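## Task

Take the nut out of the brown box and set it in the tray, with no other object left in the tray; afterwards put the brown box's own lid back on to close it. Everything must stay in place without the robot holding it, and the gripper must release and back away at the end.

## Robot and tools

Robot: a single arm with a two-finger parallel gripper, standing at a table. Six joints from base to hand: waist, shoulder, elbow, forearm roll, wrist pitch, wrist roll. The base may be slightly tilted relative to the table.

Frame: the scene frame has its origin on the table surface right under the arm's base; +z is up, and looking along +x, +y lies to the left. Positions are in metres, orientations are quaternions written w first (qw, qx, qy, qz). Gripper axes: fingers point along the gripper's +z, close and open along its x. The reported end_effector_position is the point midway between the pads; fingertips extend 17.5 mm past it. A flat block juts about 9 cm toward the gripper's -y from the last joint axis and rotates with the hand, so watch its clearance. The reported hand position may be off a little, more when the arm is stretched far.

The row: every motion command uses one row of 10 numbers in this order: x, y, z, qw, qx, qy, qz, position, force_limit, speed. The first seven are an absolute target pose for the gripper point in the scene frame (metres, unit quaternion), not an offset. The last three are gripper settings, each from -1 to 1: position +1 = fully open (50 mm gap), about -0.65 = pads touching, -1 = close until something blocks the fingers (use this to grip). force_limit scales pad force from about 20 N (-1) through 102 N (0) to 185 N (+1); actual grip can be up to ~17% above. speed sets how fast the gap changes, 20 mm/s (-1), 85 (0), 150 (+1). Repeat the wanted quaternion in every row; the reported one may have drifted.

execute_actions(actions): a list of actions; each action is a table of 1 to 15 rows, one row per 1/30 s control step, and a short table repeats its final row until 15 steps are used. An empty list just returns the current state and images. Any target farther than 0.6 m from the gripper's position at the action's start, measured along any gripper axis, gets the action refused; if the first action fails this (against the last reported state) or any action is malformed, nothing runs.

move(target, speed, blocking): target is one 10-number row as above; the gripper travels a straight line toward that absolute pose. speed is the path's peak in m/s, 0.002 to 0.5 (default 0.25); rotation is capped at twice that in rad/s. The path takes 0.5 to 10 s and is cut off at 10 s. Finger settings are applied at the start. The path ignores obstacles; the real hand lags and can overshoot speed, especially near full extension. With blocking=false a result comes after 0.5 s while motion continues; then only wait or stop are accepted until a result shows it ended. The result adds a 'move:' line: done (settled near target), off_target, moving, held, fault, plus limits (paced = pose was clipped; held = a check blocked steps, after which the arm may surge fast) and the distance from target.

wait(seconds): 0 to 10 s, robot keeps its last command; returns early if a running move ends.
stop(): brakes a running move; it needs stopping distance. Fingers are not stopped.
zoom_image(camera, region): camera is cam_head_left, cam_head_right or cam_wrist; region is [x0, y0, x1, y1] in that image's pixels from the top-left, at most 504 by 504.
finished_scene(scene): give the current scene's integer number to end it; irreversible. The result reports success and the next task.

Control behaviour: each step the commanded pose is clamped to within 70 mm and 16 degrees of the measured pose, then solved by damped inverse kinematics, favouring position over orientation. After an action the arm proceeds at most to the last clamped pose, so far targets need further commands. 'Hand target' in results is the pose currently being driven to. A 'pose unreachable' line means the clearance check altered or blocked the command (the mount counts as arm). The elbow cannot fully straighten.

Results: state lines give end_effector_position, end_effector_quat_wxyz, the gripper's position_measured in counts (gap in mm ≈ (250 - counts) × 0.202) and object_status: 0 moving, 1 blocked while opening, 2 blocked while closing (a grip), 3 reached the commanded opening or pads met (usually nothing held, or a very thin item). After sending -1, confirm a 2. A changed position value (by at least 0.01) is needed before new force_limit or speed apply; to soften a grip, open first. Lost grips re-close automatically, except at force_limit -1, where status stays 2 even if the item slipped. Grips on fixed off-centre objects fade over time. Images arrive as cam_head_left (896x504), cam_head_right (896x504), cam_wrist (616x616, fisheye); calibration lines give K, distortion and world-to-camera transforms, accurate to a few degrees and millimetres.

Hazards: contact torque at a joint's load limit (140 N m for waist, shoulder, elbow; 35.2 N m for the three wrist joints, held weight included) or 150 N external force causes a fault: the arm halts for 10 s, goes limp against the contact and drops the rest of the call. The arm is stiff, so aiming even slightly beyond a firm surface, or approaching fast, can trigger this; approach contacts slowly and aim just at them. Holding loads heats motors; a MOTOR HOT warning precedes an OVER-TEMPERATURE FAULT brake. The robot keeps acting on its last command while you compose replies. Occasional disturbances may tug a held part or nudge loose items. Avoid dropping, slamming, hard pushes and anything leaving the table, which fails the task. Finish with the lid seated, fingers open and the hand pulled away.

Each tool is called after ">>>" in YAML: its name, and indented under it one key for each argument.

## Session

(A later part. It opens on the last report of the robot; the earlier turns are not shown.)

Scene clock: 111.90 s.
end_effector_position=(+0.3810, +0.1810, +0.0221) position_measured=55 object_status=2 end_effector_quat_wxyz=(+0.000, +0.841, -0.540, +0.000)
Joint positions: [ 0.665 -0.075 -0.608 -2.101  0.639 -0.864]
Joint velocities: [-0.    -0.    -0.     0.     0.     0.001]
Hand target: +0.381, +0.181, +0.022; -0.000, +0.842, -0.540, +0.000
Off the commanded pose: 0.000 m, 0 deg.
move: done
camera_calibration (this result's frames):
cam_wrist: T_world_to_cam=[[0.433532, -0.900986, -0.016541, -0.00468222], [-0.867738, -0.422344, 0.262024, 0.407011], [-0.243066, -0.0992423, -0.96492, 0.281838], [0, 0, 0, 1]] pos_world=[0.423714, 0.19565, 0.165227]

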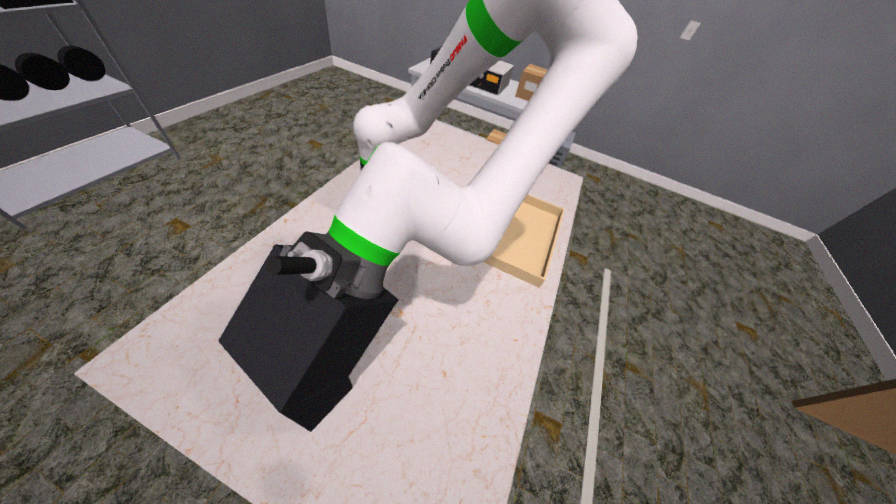

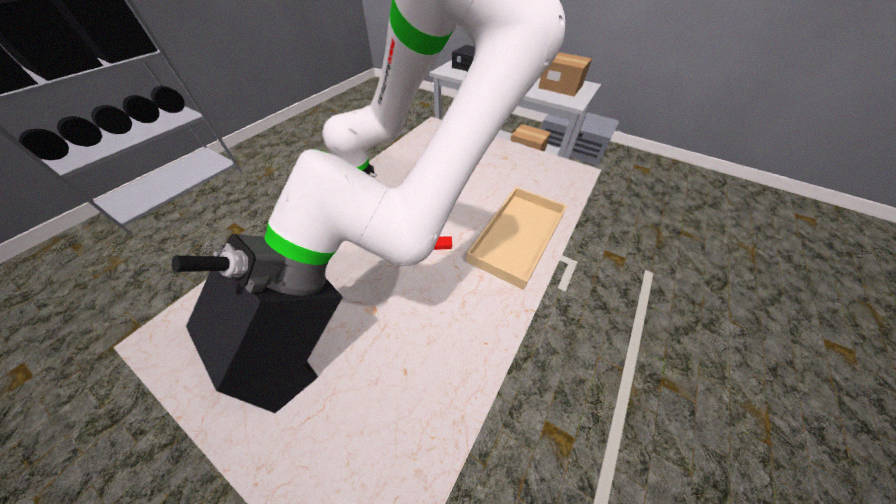

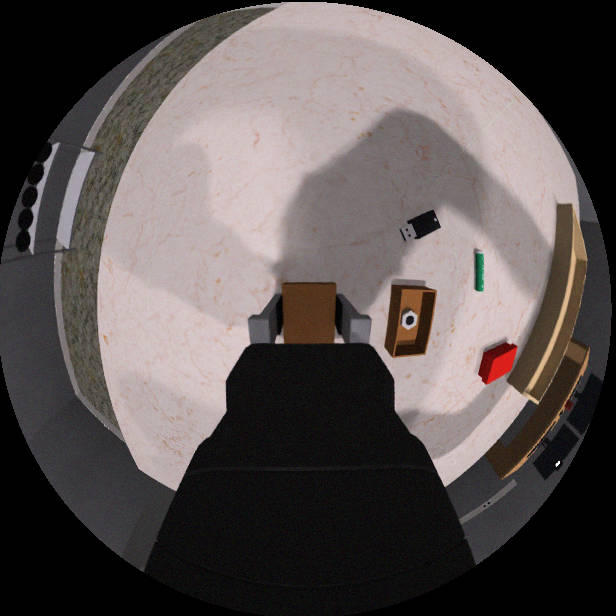

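>>> execute_actions:
  actions:
    - [[0.381, 0.181, 0.022, 0, 0.8415, -0.5402, 0, 1, -0.5, 0]]
    - [[0.381, 0.181, 0.022, 0, 0.8415, -0.5402, 0, 1, -0.5, 0]]

>>> move:
  target: [0.381, 0.181, 0.10, 0, 0.8415, -0.5402, 0, 1, -0.5, 0]
  speed: 0.15

Scene clock: 116.60 s.
end_effector_position=(+0.3810, +0.1810, +0.0220) position_measured=3 object_status=3 end_effector_quat_wxyz=(-0.000, +0.842, -0.540, +0.000)
Joint positions: [ 0.665 -0.075 -0.608 -2.101  0.639 -0.864]
Joint velocities: [-0.001  0.001  0.     0.    -0.    -0.   ]
Hand target: +0.381, +0.181, +0.022; -0.000, +0.842, -0.540, -0.000
Off the commanded pose: 0.000 m, 0 deg.
camera_calibration (this result's frames):
cam_wrist: T_world_to_cam=[[0.43368, -0.900914, -0.0165817, -0.0047295], [-0.867658, -0.422495, 0.262046, 0.407024], [-0.243087, -0.0992571, -0.964913, 0.281749], [0, 0, 0, 1]] pos_world=[0.423698, 0.19567, 0.165126]

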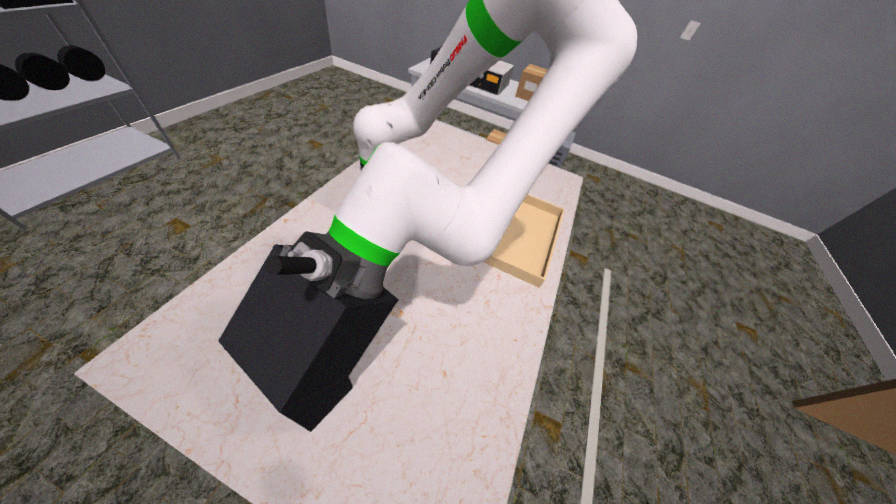

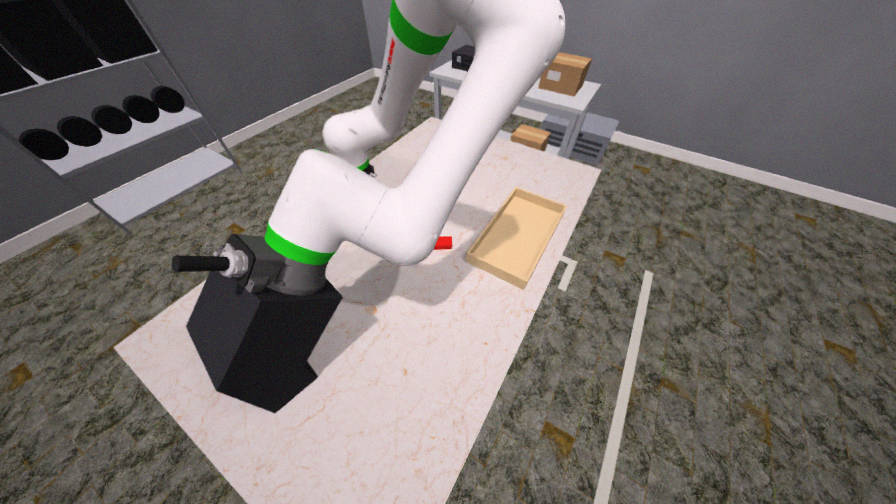

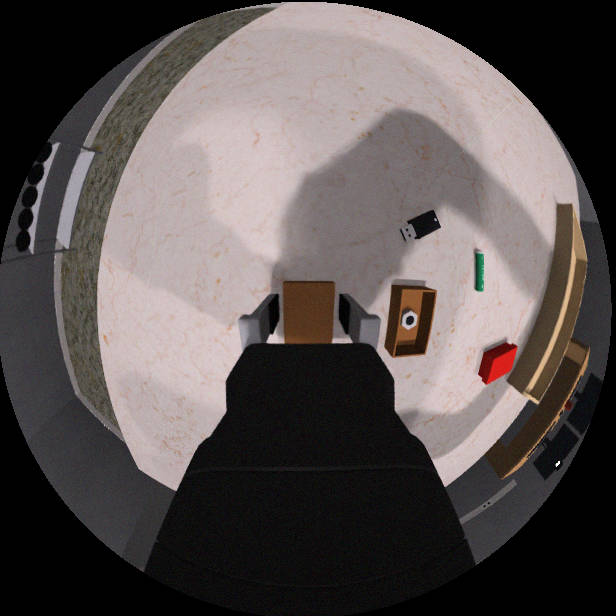

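Scene clock: 117.50 s.
end_effector_position=(+0.3810, +0.1809, +0.0997) position_measured=3 object_status=3 end_effector_quat_wxyz=(+0.000, +0.842, -0.540, +0.000)
Joint positions: [ 0.765 -0.286 -0.649 -2.245  0.81  -0.73 ]
Joint velocities: [-0.001 -0.001  0.    -0.     0.001  0.002]
Hand target: +0.381, +0.181, +0.100; +0.000, +0.842, -0.540, +0.000
Off the commanded pose: 0.000 m, 0 deg.
move: done
camera_calibration (this result's frames):
cam_wrist: T_world_to_cam=[[0.433889, -0.900816, -0.0164767, -0.00361532], [-0.867539, -0.422656, 0.262179, 0.38658], [-0.243139, -0.0994624, -0.964879, 0.356809], [0, 0, 0, 1]] pos_world=[0.423696, 0.195623, 0.242865]

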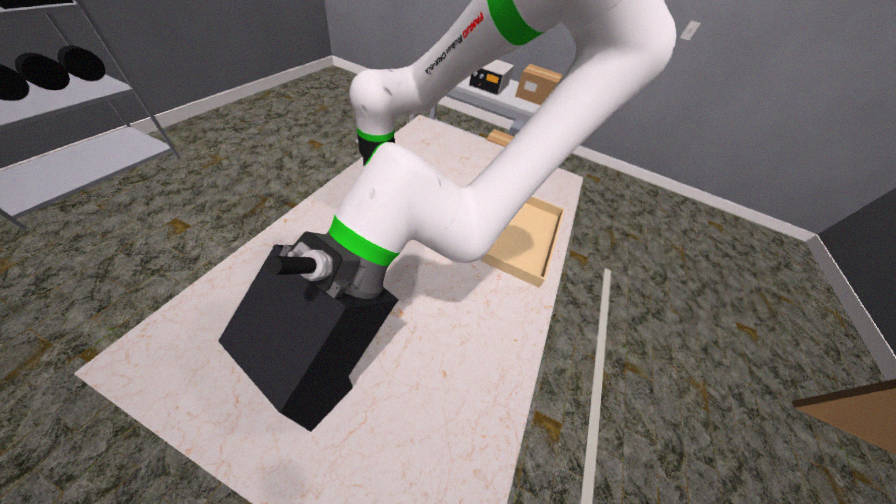

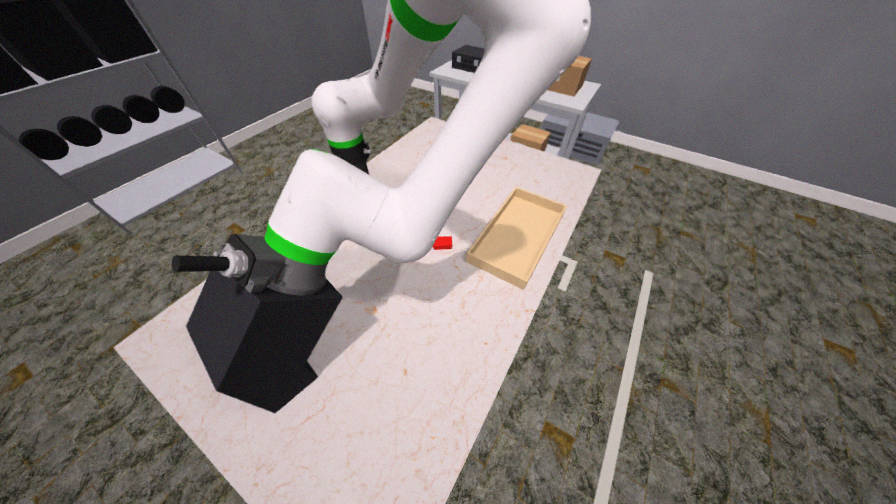

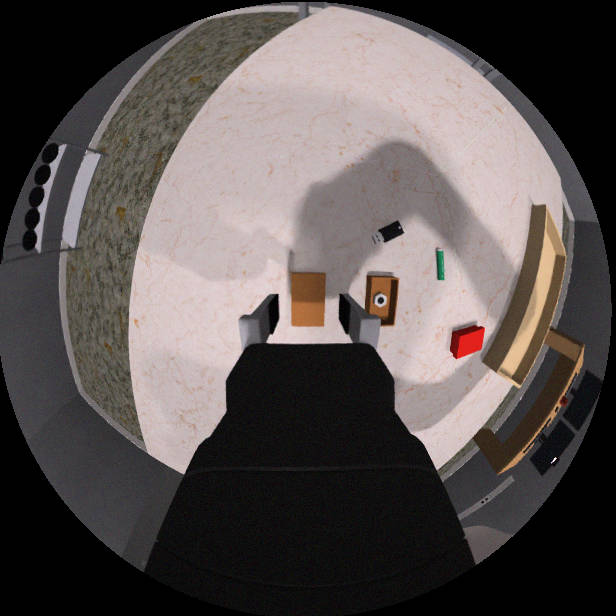

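>>> move:
  target: [0.4185, 0.0995, 0.10, 0, 0.9770, 0.2130, 0, 0.2, -0.5, 0]
  speed: 0.2

Scene clock: 126.83 s.
end_effector_position=(+0.4182, +0.1007, +0.0998) position_measured=123 object_status=3 end_effector_quat_wxyz=(-0.001, +0.977, +0.212, -0.001)
Joint positions: [ 0.152 -0.546 -0.767 -2.787  0.555  1.739]
Joint velocities: [-0.032 -0.012 -0.021 -0.057 -0.019  0.069]
Hand target: +0.418, +0.101, +0.100; -0.001, +0.977, +0.212, -0.001
Off the commanded pose: 0.001 m, 0 deg.
move: done
camera_calibration (this result's frames):
cam_wrist: T_world_to_cam=[[0.90151, 0.432415, -0.017259, -0.421785], [0.421655, -0.868703, 0.259927, -0.109094], [0.0974034, -0.241604, -0.965474, 0.229929], [0, 0, 0, 1]] pos_world=[0.403847, 0.143167, 0.243067]

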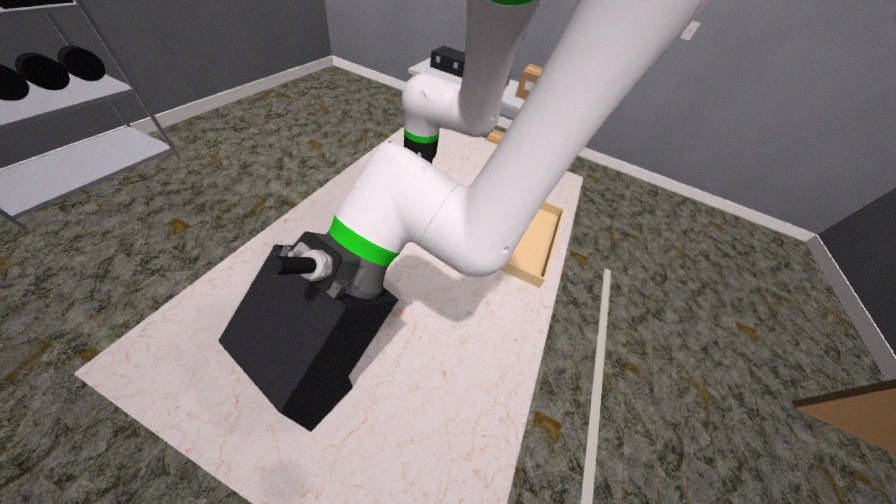

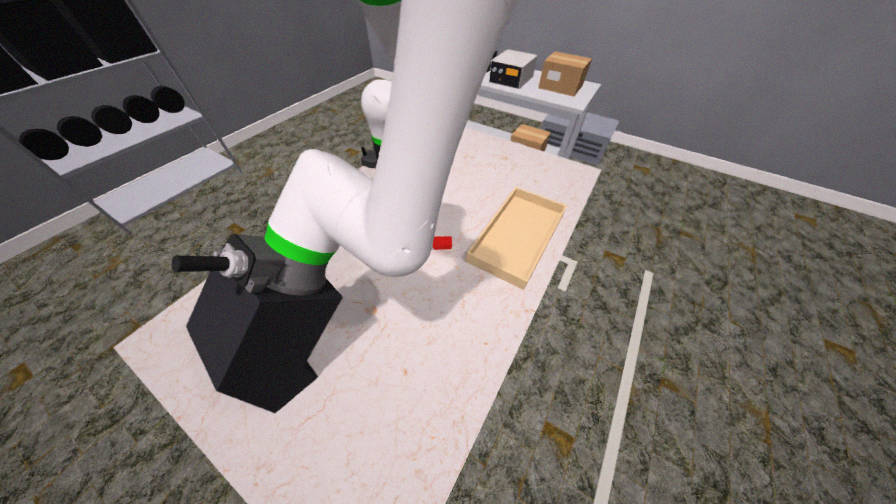

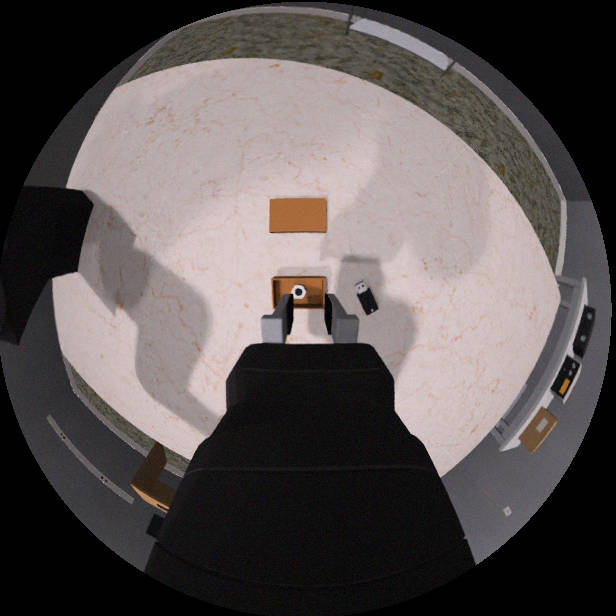

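>>> zoom_image:
  camera: "cam_wrist"
  region: [250, 250, 370, 345]

Region (250, 250, 370, 345) of cam_wrist's 616x616 image, scaled by 4.200, with more detail than that image has; it fills the top 399 rows of this view, and the rest is white.

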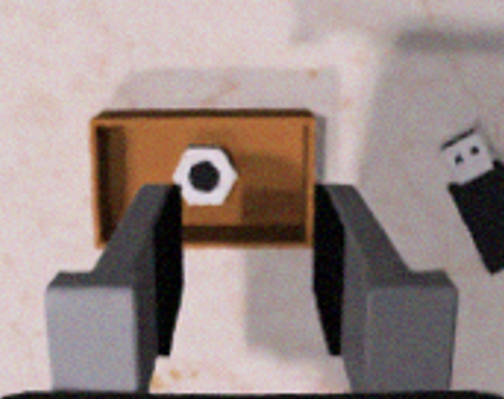

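>>> move:
  target: [0.4071, 0.0943, 0.05, 0, 0.9770, 0.2130, 0, 0.3, -0.5, 0]
  speed: 0.1

Scene clock: 169.00 s.
end_effector_position=(+0.4069, +0.0943, +0.0501) position_measured=107 object_status=3 end_effector_quat_wxyz=(+0.000, +0.977, +0.213, -0.000)
Joint positions: [ 0.087 -0.414 -0.795 -2.766  0.383  1.74 ]
Joint velocities: [ 0.001  0.002  0.003  0.002  0.    -0.003]
Hand target: +0.407, +0.094, +0.050; -0.000, +0.977, +0.213, +0.000
Off the commanded pose: 0.000 m, 0 deg.
move: done
camera_calibration (this result's frames):
cam_wrist: T_world_to_cam=[[0.901122, 0.433241, -0.0167928, -0.409604], [0.422124, -0.867842, 0.262032, -0.0973558], [0.0989493, -0.243211, -0.964913, 0.180965], [0, 0, 0, 1]] pos_world=[0.392293, 0.13698, 0.193247]

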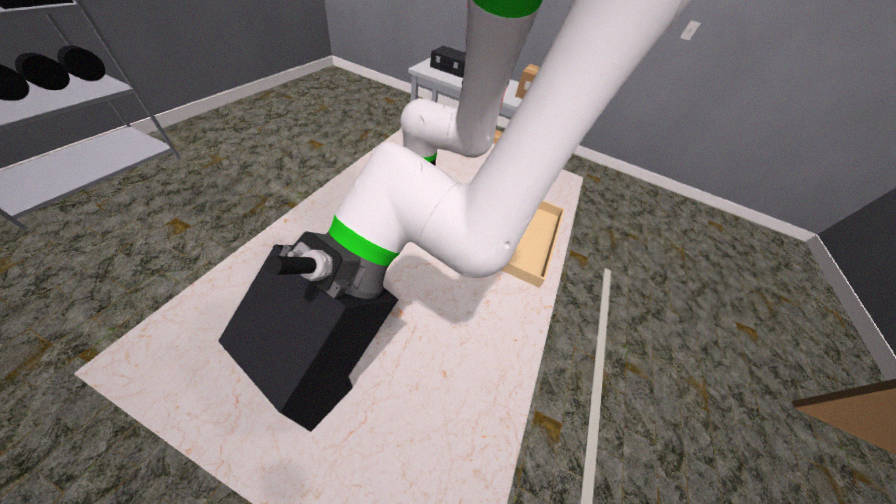

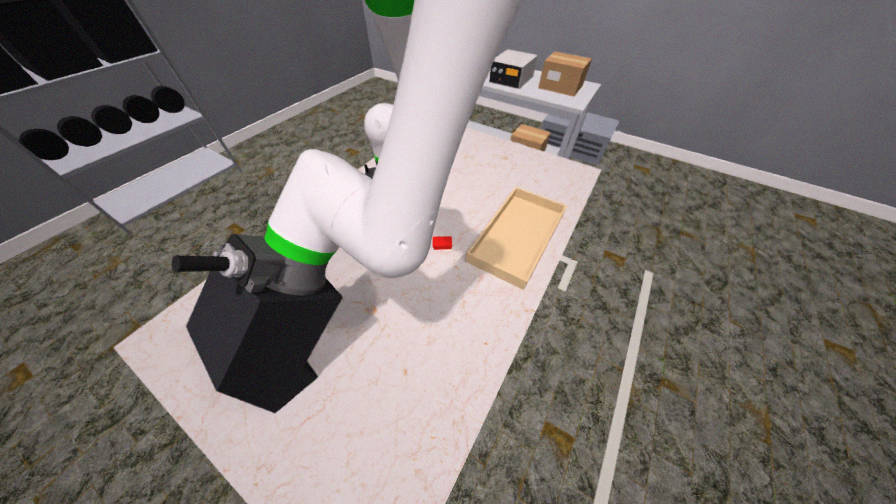

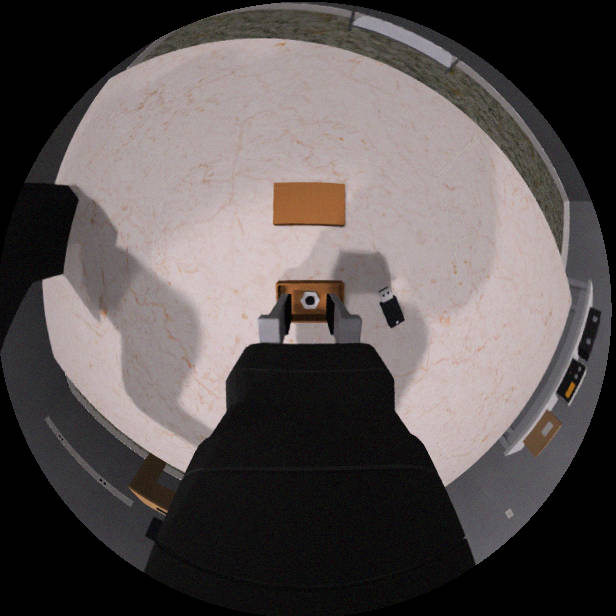

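>>> zoom_image:
  camera: "cam_wrist"
  region: [250, 260, 370, 345]

Region (250, 260, 370, 345) of cam_wrist's 616x616 image, scaled by 4.200, with more detail than that image has; it fills the top 357 rows of this view, and the rest is white.

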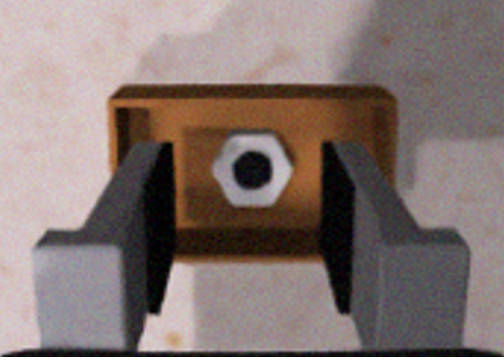

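>>> move:
  target: [0.4075, 0.0945, 0.0225, 0, 0.9770, 0.2130, 0, 0.3, -0.5, 0]
  speed: 0.04

Scene clock: 178.07 s.
end_effector_position=(+0.4076, +0.0945, +0.0226) position_measured=107 object_status=3 end_effector_quat_wxyz=(-0.000, +0.977, +0.213, +0.000)
Joint positions: [ 0.088 -0.313 -0.76  -2.692  0.322  1.66 ]
Joint velocities: [ 0.008  0.001  0.005  0.016  0.009 -0.019]
Hand target: +0.407, +0.094, +0.023; +0.000, +0.977, +0.213, +0.000
Off the commanded pose: 0.000 m, 0 deg.
move: done
camera_calibration (this result's frames):
cam_wrist: T_world_to_cam=[[0.900962, 0.433592, -0.0162787, -0.410743], [0.422333, -0.867728, 0.262076, -0.0903181], [0.0995085, -0.242995, -0.96491, 0.154159], [0, 0, 0, 1]] pos_world=[0.392868, 0.137183, 0.165733]

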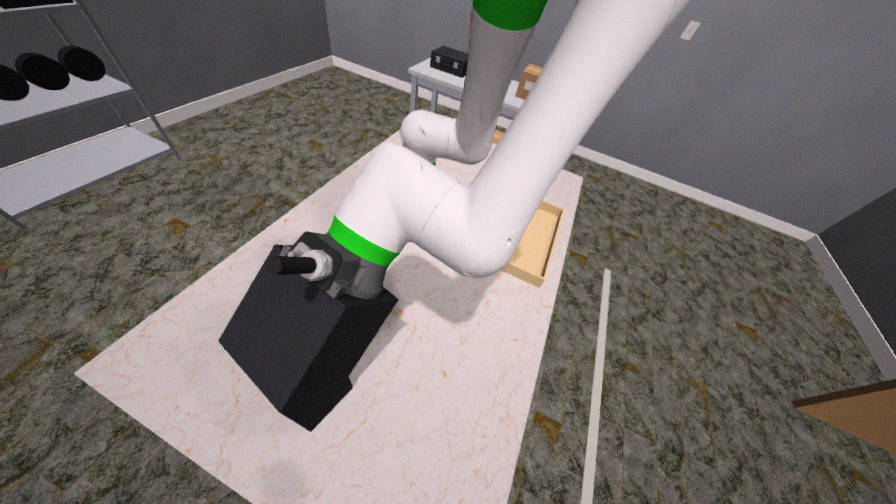

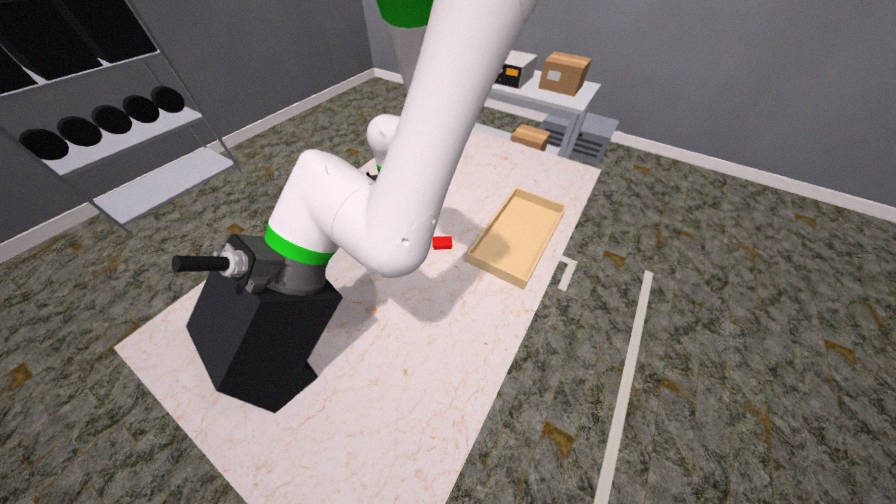

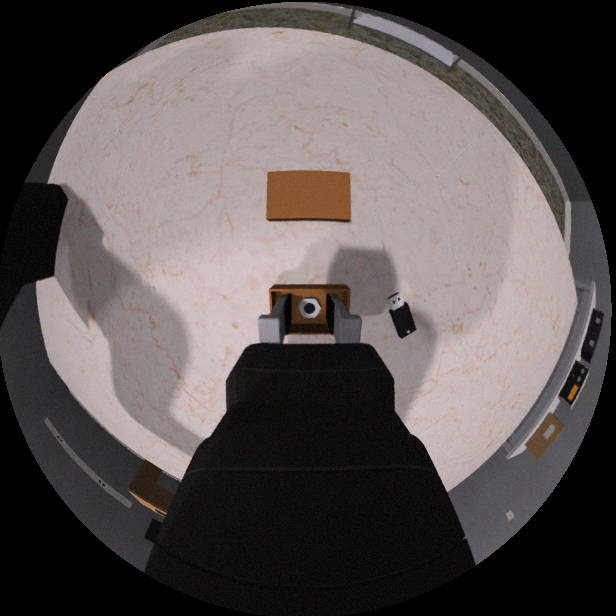

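>>> execute_actions:
  actions:
    - [[0.4075, 0.0945, 0.0225, 0, 0.9770, 0.2130, 0, -1, -0.3, -0.3]]
    - [[0.4075, 0.0945, 0.0225, 0, 0.9770, 0.2130, 0, -1, -0.3, -0.3]]

Scene clock: 181.20 s.
end_effector_position=(+0.4075, +0.0945, +0.0225) position_measured=195 object_status=2 end_effector_quat_wxyz=(-0.000, +0.977, +0.213, +0.000)
Joint positions: [ 0.089 -0.312 -0.759 -2.691  0.323  1.659]
Joint velocities: [-0.002 -0.     0.     0.001  0.001  0.   ]
Hand target: +0.408, +0.095, +0.022; +0.000, +0.977, +0.213, -0.000
Off the commanded pose: 0.000 m, 0 deg.
camera_calibration (this result's frames):
cam_wrist: T_world_to_cam=[[0.900941, 0.433627, -0.0165258, -0.410695], [0.422432, -0.867694, 0.262029, -0.0902867], [0.0992837, -0.243054, -0.964918, 0.154176], [0, 0, 0, 1]] pos_world=[0.392845, 0.137221, 0.165638]

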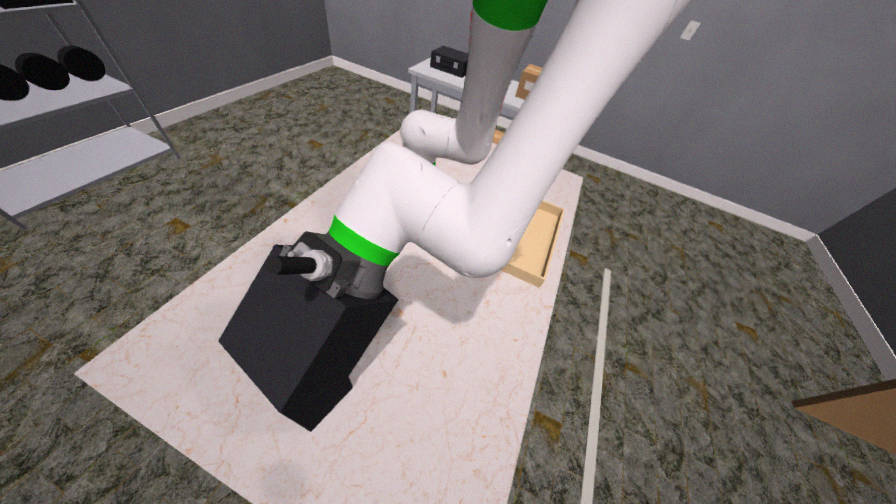

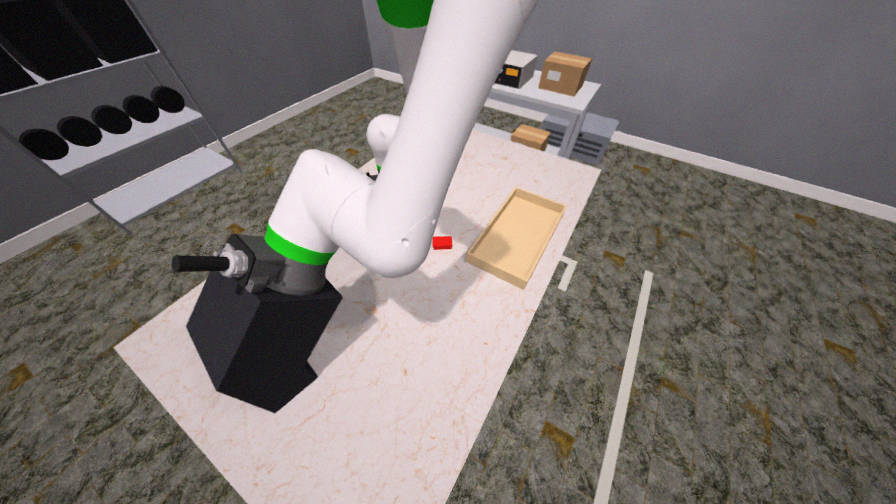

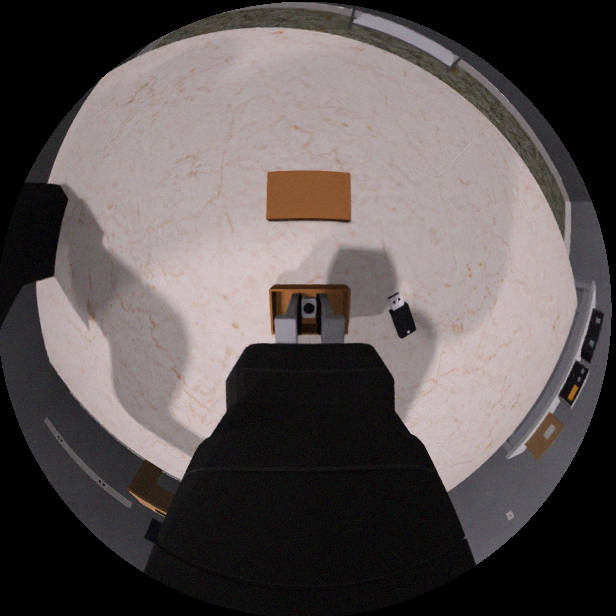

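>>> zoom_image:
  camera: "cam_wrist"
  region: [260, 275, 360, 345]

Region (260, 275, 360, 345) of cam_wrist's 616x616 image, scaled by 5.040, with more detail than that image has; it fills the top 353 rows of this view, and the rest is white.

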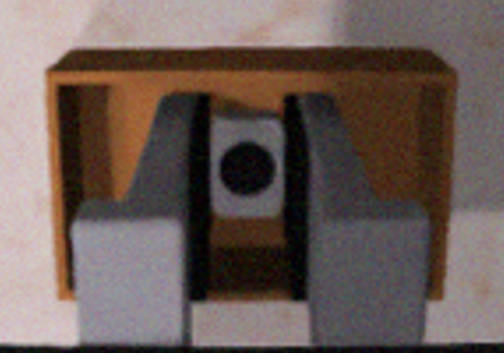

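>>> execute_actions:
  actions:
    - [[0.4075, 0.0945, 0.0225, 0, 0.9770, 0.2130, 0, 0.3, -0.3, 0]]
    - [[0.4075, 0.0945, 0.0205, 0, 0.9770, 0.2130, 0, 0.3, -0.3, 0]]
    - [[0.4075, 0.0945, 0.0185, 0, 0.9770, 0.2130, 0, 0.3, -0.3, 0]]
    - [[0.4075, 0.0945, 0.0185, 0, 0.9770, 0.2130, 0, 0.3, -0.3, 0]]

Scene clock: 202.03 s.
end_effector_position=(+0.4076, +0.0941, +0.0191) position_measured=107 object_status=3 end_effector_quat_wxyz=(+0.000, +0.977, +0.212, -0.000)
Joint positions: [ 0.089 -0.3   -0.753 -2.679  0.318  1.645]
Joint velocities: [-0.001 -0.    -0.     0.    -0.    -0.002]
Hand target: +0.408, +0.094, +0.019; +0.000, +0.977, +0.212, -0.000
Off the commanded pose: 0.001 m, 0 deg.
FORCE FAULT: contact force on the arm reached its limit, and the arm stopped for 10 seconds. The contact can be on any part of the arm, not only on its tool. That time counts as 20 of the actions that you can send in this scene. The arm's remaining commands of this call were not run. The arm holds still and accepts commands again. Move the arm away from the contact; if what it grips holds it there, let go first. Pushing or pulling that hard again can fault the arm again.
camera_calibration (this result's frames):
cam_wrist: T_world_to_cam=[[0.901409, 0.432613, -0.0175552, -0.410699], [0.421644, -0.867897, 0.262623, -0.0894355], [0.0983782, -0.244133, -0.964739, 0.151268], [0, 0, 0, 1]] pos_world=[0.393036, 0.136982, 0.162212]

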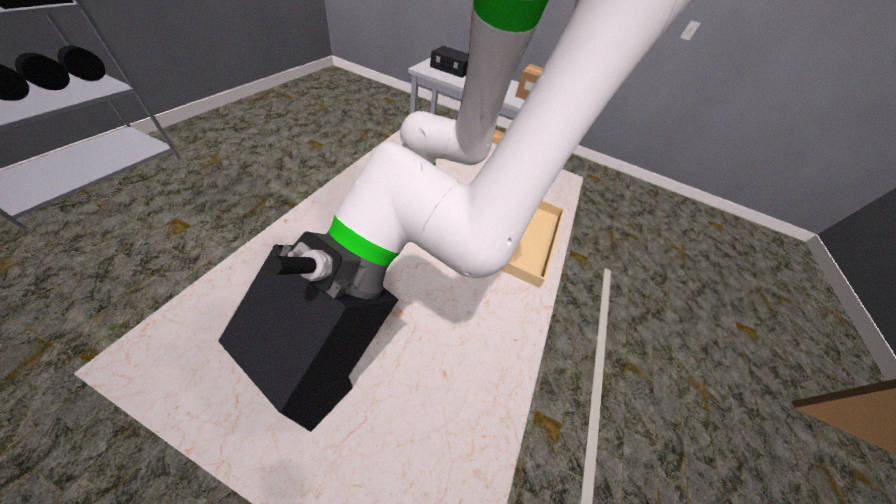

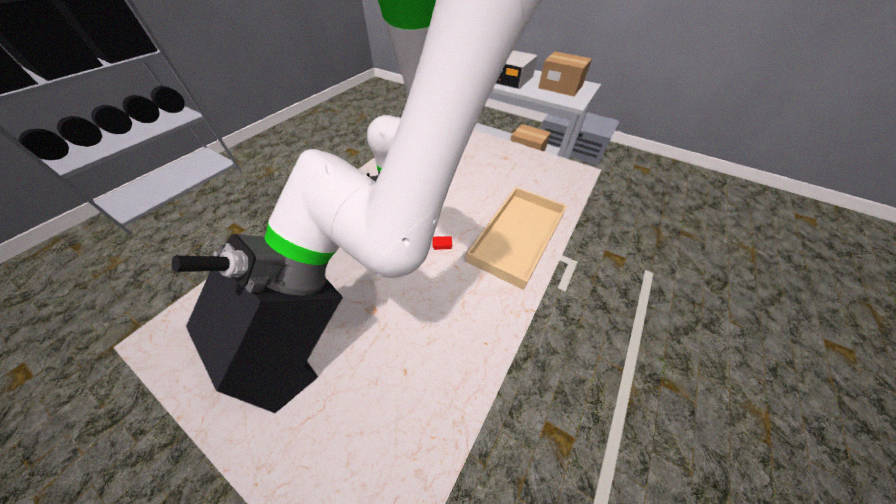

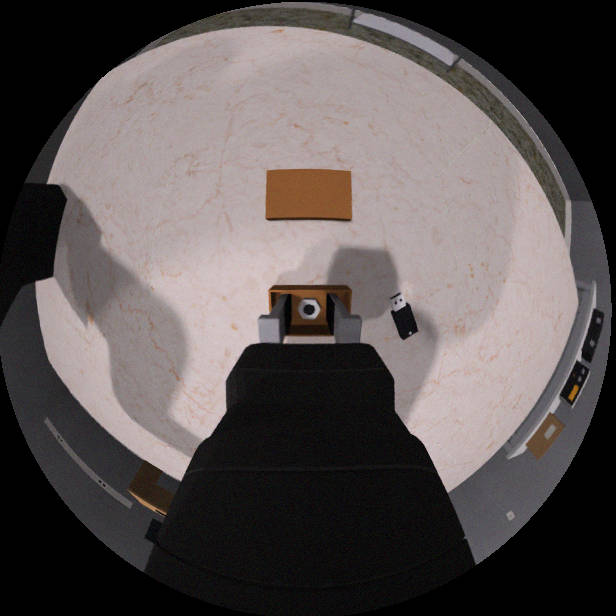

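>>> execute_actions:
  actions:
    - [[0.4075, 0.0945, 0.0215, 0, 0.9770, 0.2130, 0, 0.3, -0.3, 0]]
    - [[0.4075, 0.0945, 0.0215, 0, 0.9770, 0.2130, 0, -1, -0.3, -0.3]]
    - [[0.4075, 0.0945, 0.0215, 0, 0.9770, 0.2130, 0, -1, -0.3, -0.3]]

Scene clock: 206.87 s.
end_effector_position=(+0.4075, +0.0945, +0.0215) position_measured=191 object_status=2 end_effector_quat_wxyz=(-0.000, +0.977, +0.213, -0.000)
Joint positions: [ 0.089 -0.309 -0.758 -2.688  0.321  1.655]
Joint velocities: [ 0.    -0.     0.    -0.001 -0.    -0.   ]
Hand target: +0.408, +0.094, +0.022; -0.000, +0.977, +0.213, -0.000
Off the commanded pose: 0.000 m, 0 deg.
camera_calibration (this result's frames):
cam_wrist: T_world_to_cam=[[0.900954, 0.433597, -0.0165814, -0.410687], [0.422414, -0.867698, 0.262041, -0.0900297], [0.0992326, -0.243091, -0.964914, 0.153221], [0, 0, 0, 1]] pos_world=[0.392835, 0.137201, 0.164627]

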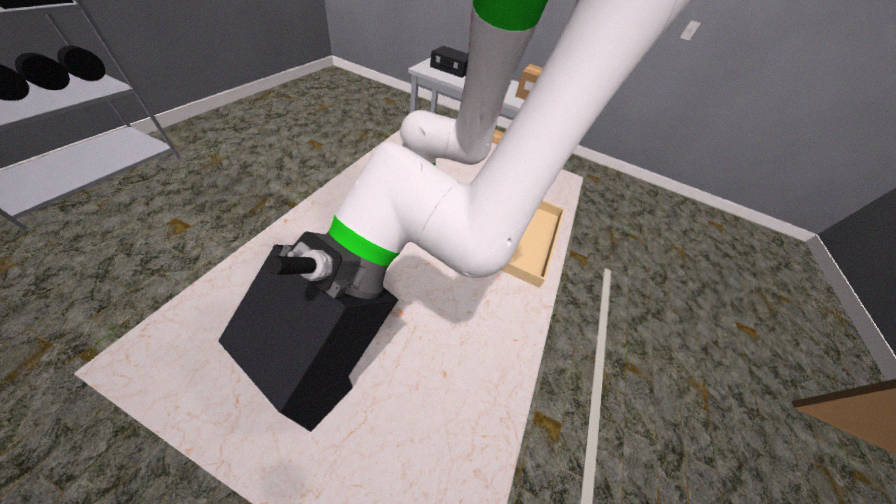

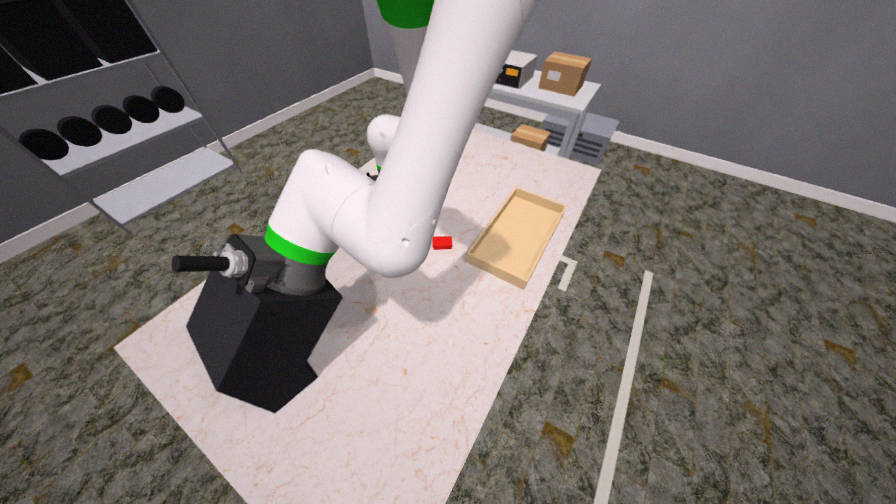

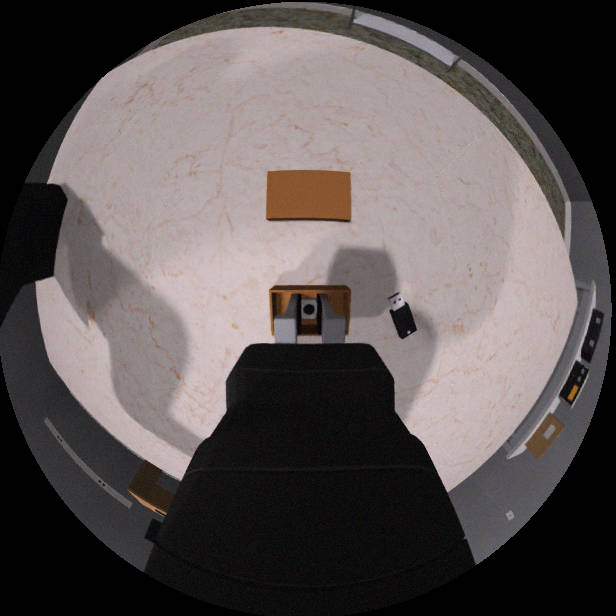

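>>> move:
  target: [0.4075, 0.0945, 0.10, 0, 0.9770, 0.2130, 0, -1, -0.3, -0.3]
  speed: 0.08

Scene clock: 210.57 s.
end_effector_position=(+0.4075, +0.0945, +0.0997) position_measured=191 object_status=2 end_effector_quat_wxyz=(-0.000, +0.977, +0.213, -0.000)
Joint positions: [ 0.109 -0.584 -0.816 -2.835  0.53   1.808]
Joint velocities: [-0.003 -0.    -0.001 -0.002 -0.001  0.003]
Hand target: +0.408, +0.094, +0.100; -0.000, +0.977, +0.213, -0.000
Off the commanded pose: 0.000 m, 0 deg.
move: done
camera_calibration (this result's frames):
cam_wrist: T_world_to_cam=[[0.900891, 0.433727, -0.0166294, -0.409407], [0.422581, -0.867703, 0.261758, -0.110587], [0.099102, -0.242843, -0.96499, 0.228734], [0, 0, 0, 1]] pos_world=[0.392895, 0.137161, 0.242865]

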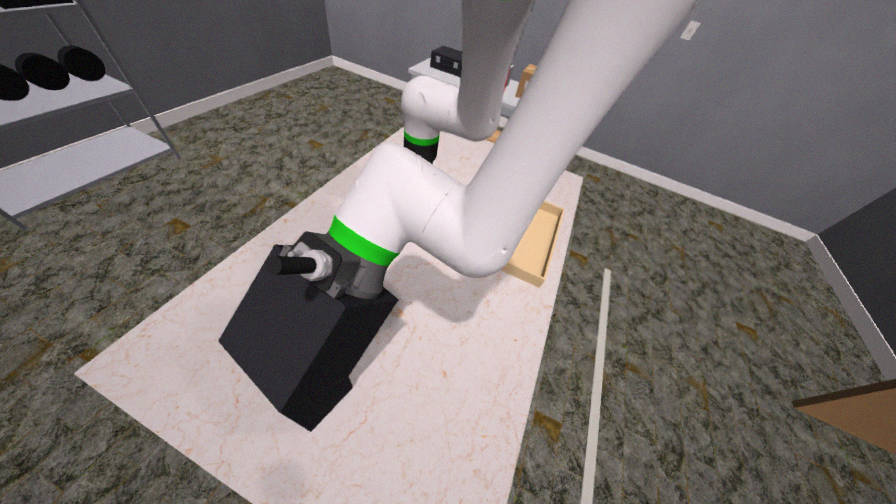

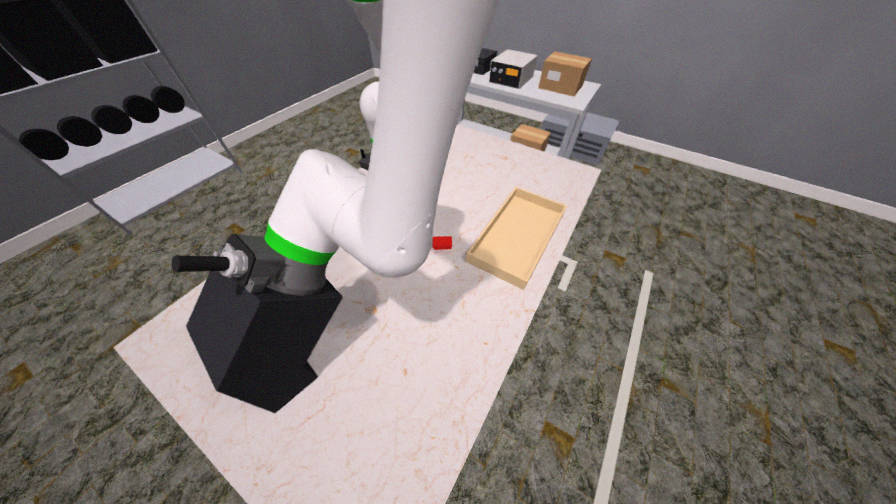

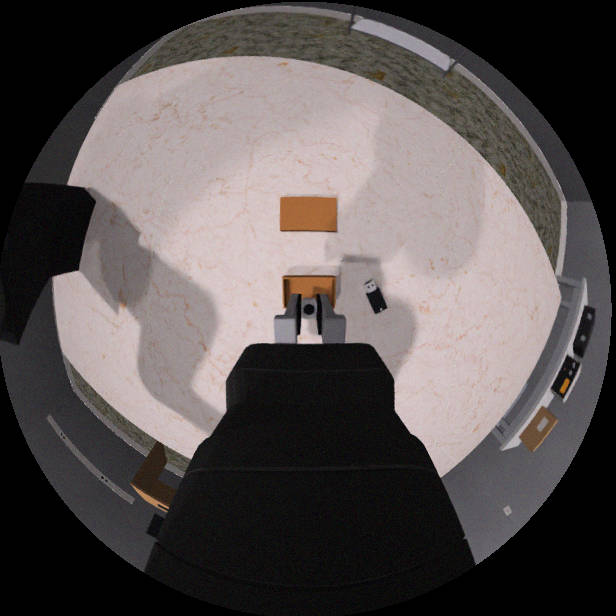

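>>> move:
  target: [0.60, -0.28, 0.12, 0, 0.9770, 0.2130, 0, -1, -0.3, -0.3]
  speed: 0.3

Scene clock: 216.83 s.
end_effector_position=(+0.6015, -0.2785, +0.1188) position_measured=191 object_status=2 end_effector_quat_wxyz=(+0.083, +0.966, +0.213, -0.117)
Joint positions: [-0.682 -0.205 -0.156 -3.316  0.908  2.751]
Joint velocities: [-0.001  0.006  0.009 -0.     0.012  0.004]
Hand target: +0.602, -0.279, +0.119; +0.083, +0.966, +0.213, -0.117
Off the commanded pose: 0.002 m, 16 deg; orientation clipped at the last step of the last action.
joint sent to its limit — the command would take joint 4 (forearm roll) past its lower limit, so that joint was sent only as far as its limit.
move: off_target; limits=paced
camera_calibration (this result's frames):
cam_wrist: T_world_to_cam=[[0.870095, 0.406602, -0.278585, -0.379982], [0.486418, -0.799618, 0.352149, -0.551392], [-0.0795766, -0.441912, -0.893522, 0.180895], [0, 0, 0, 1]] pos_world=[0.613223, -0.206461, 0.249949]

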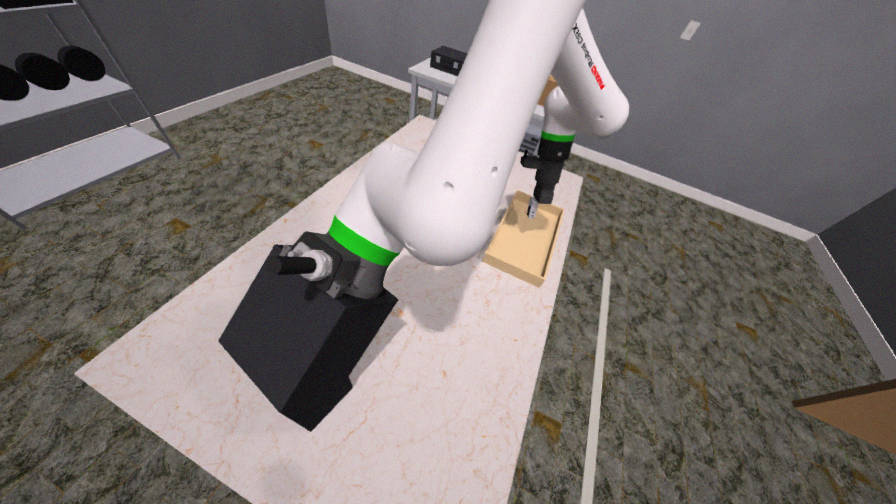

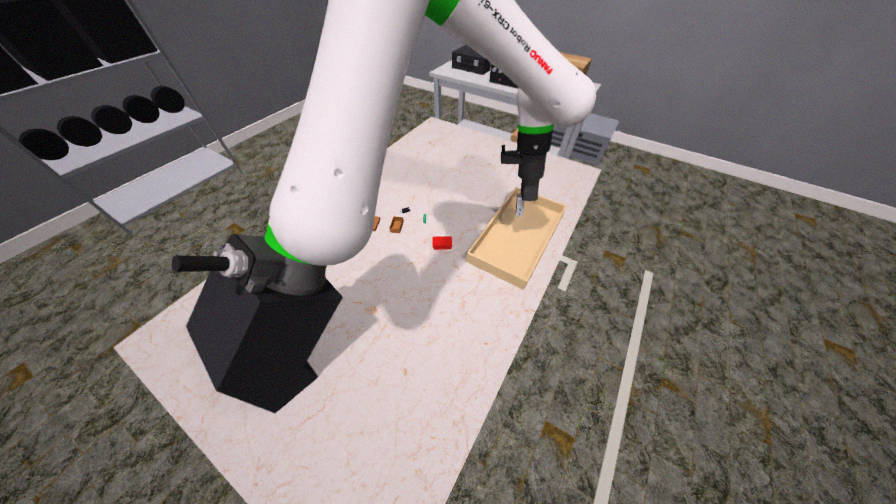

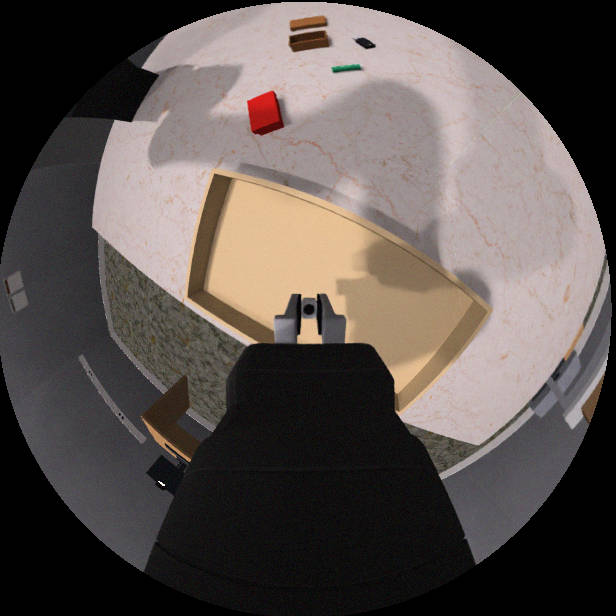

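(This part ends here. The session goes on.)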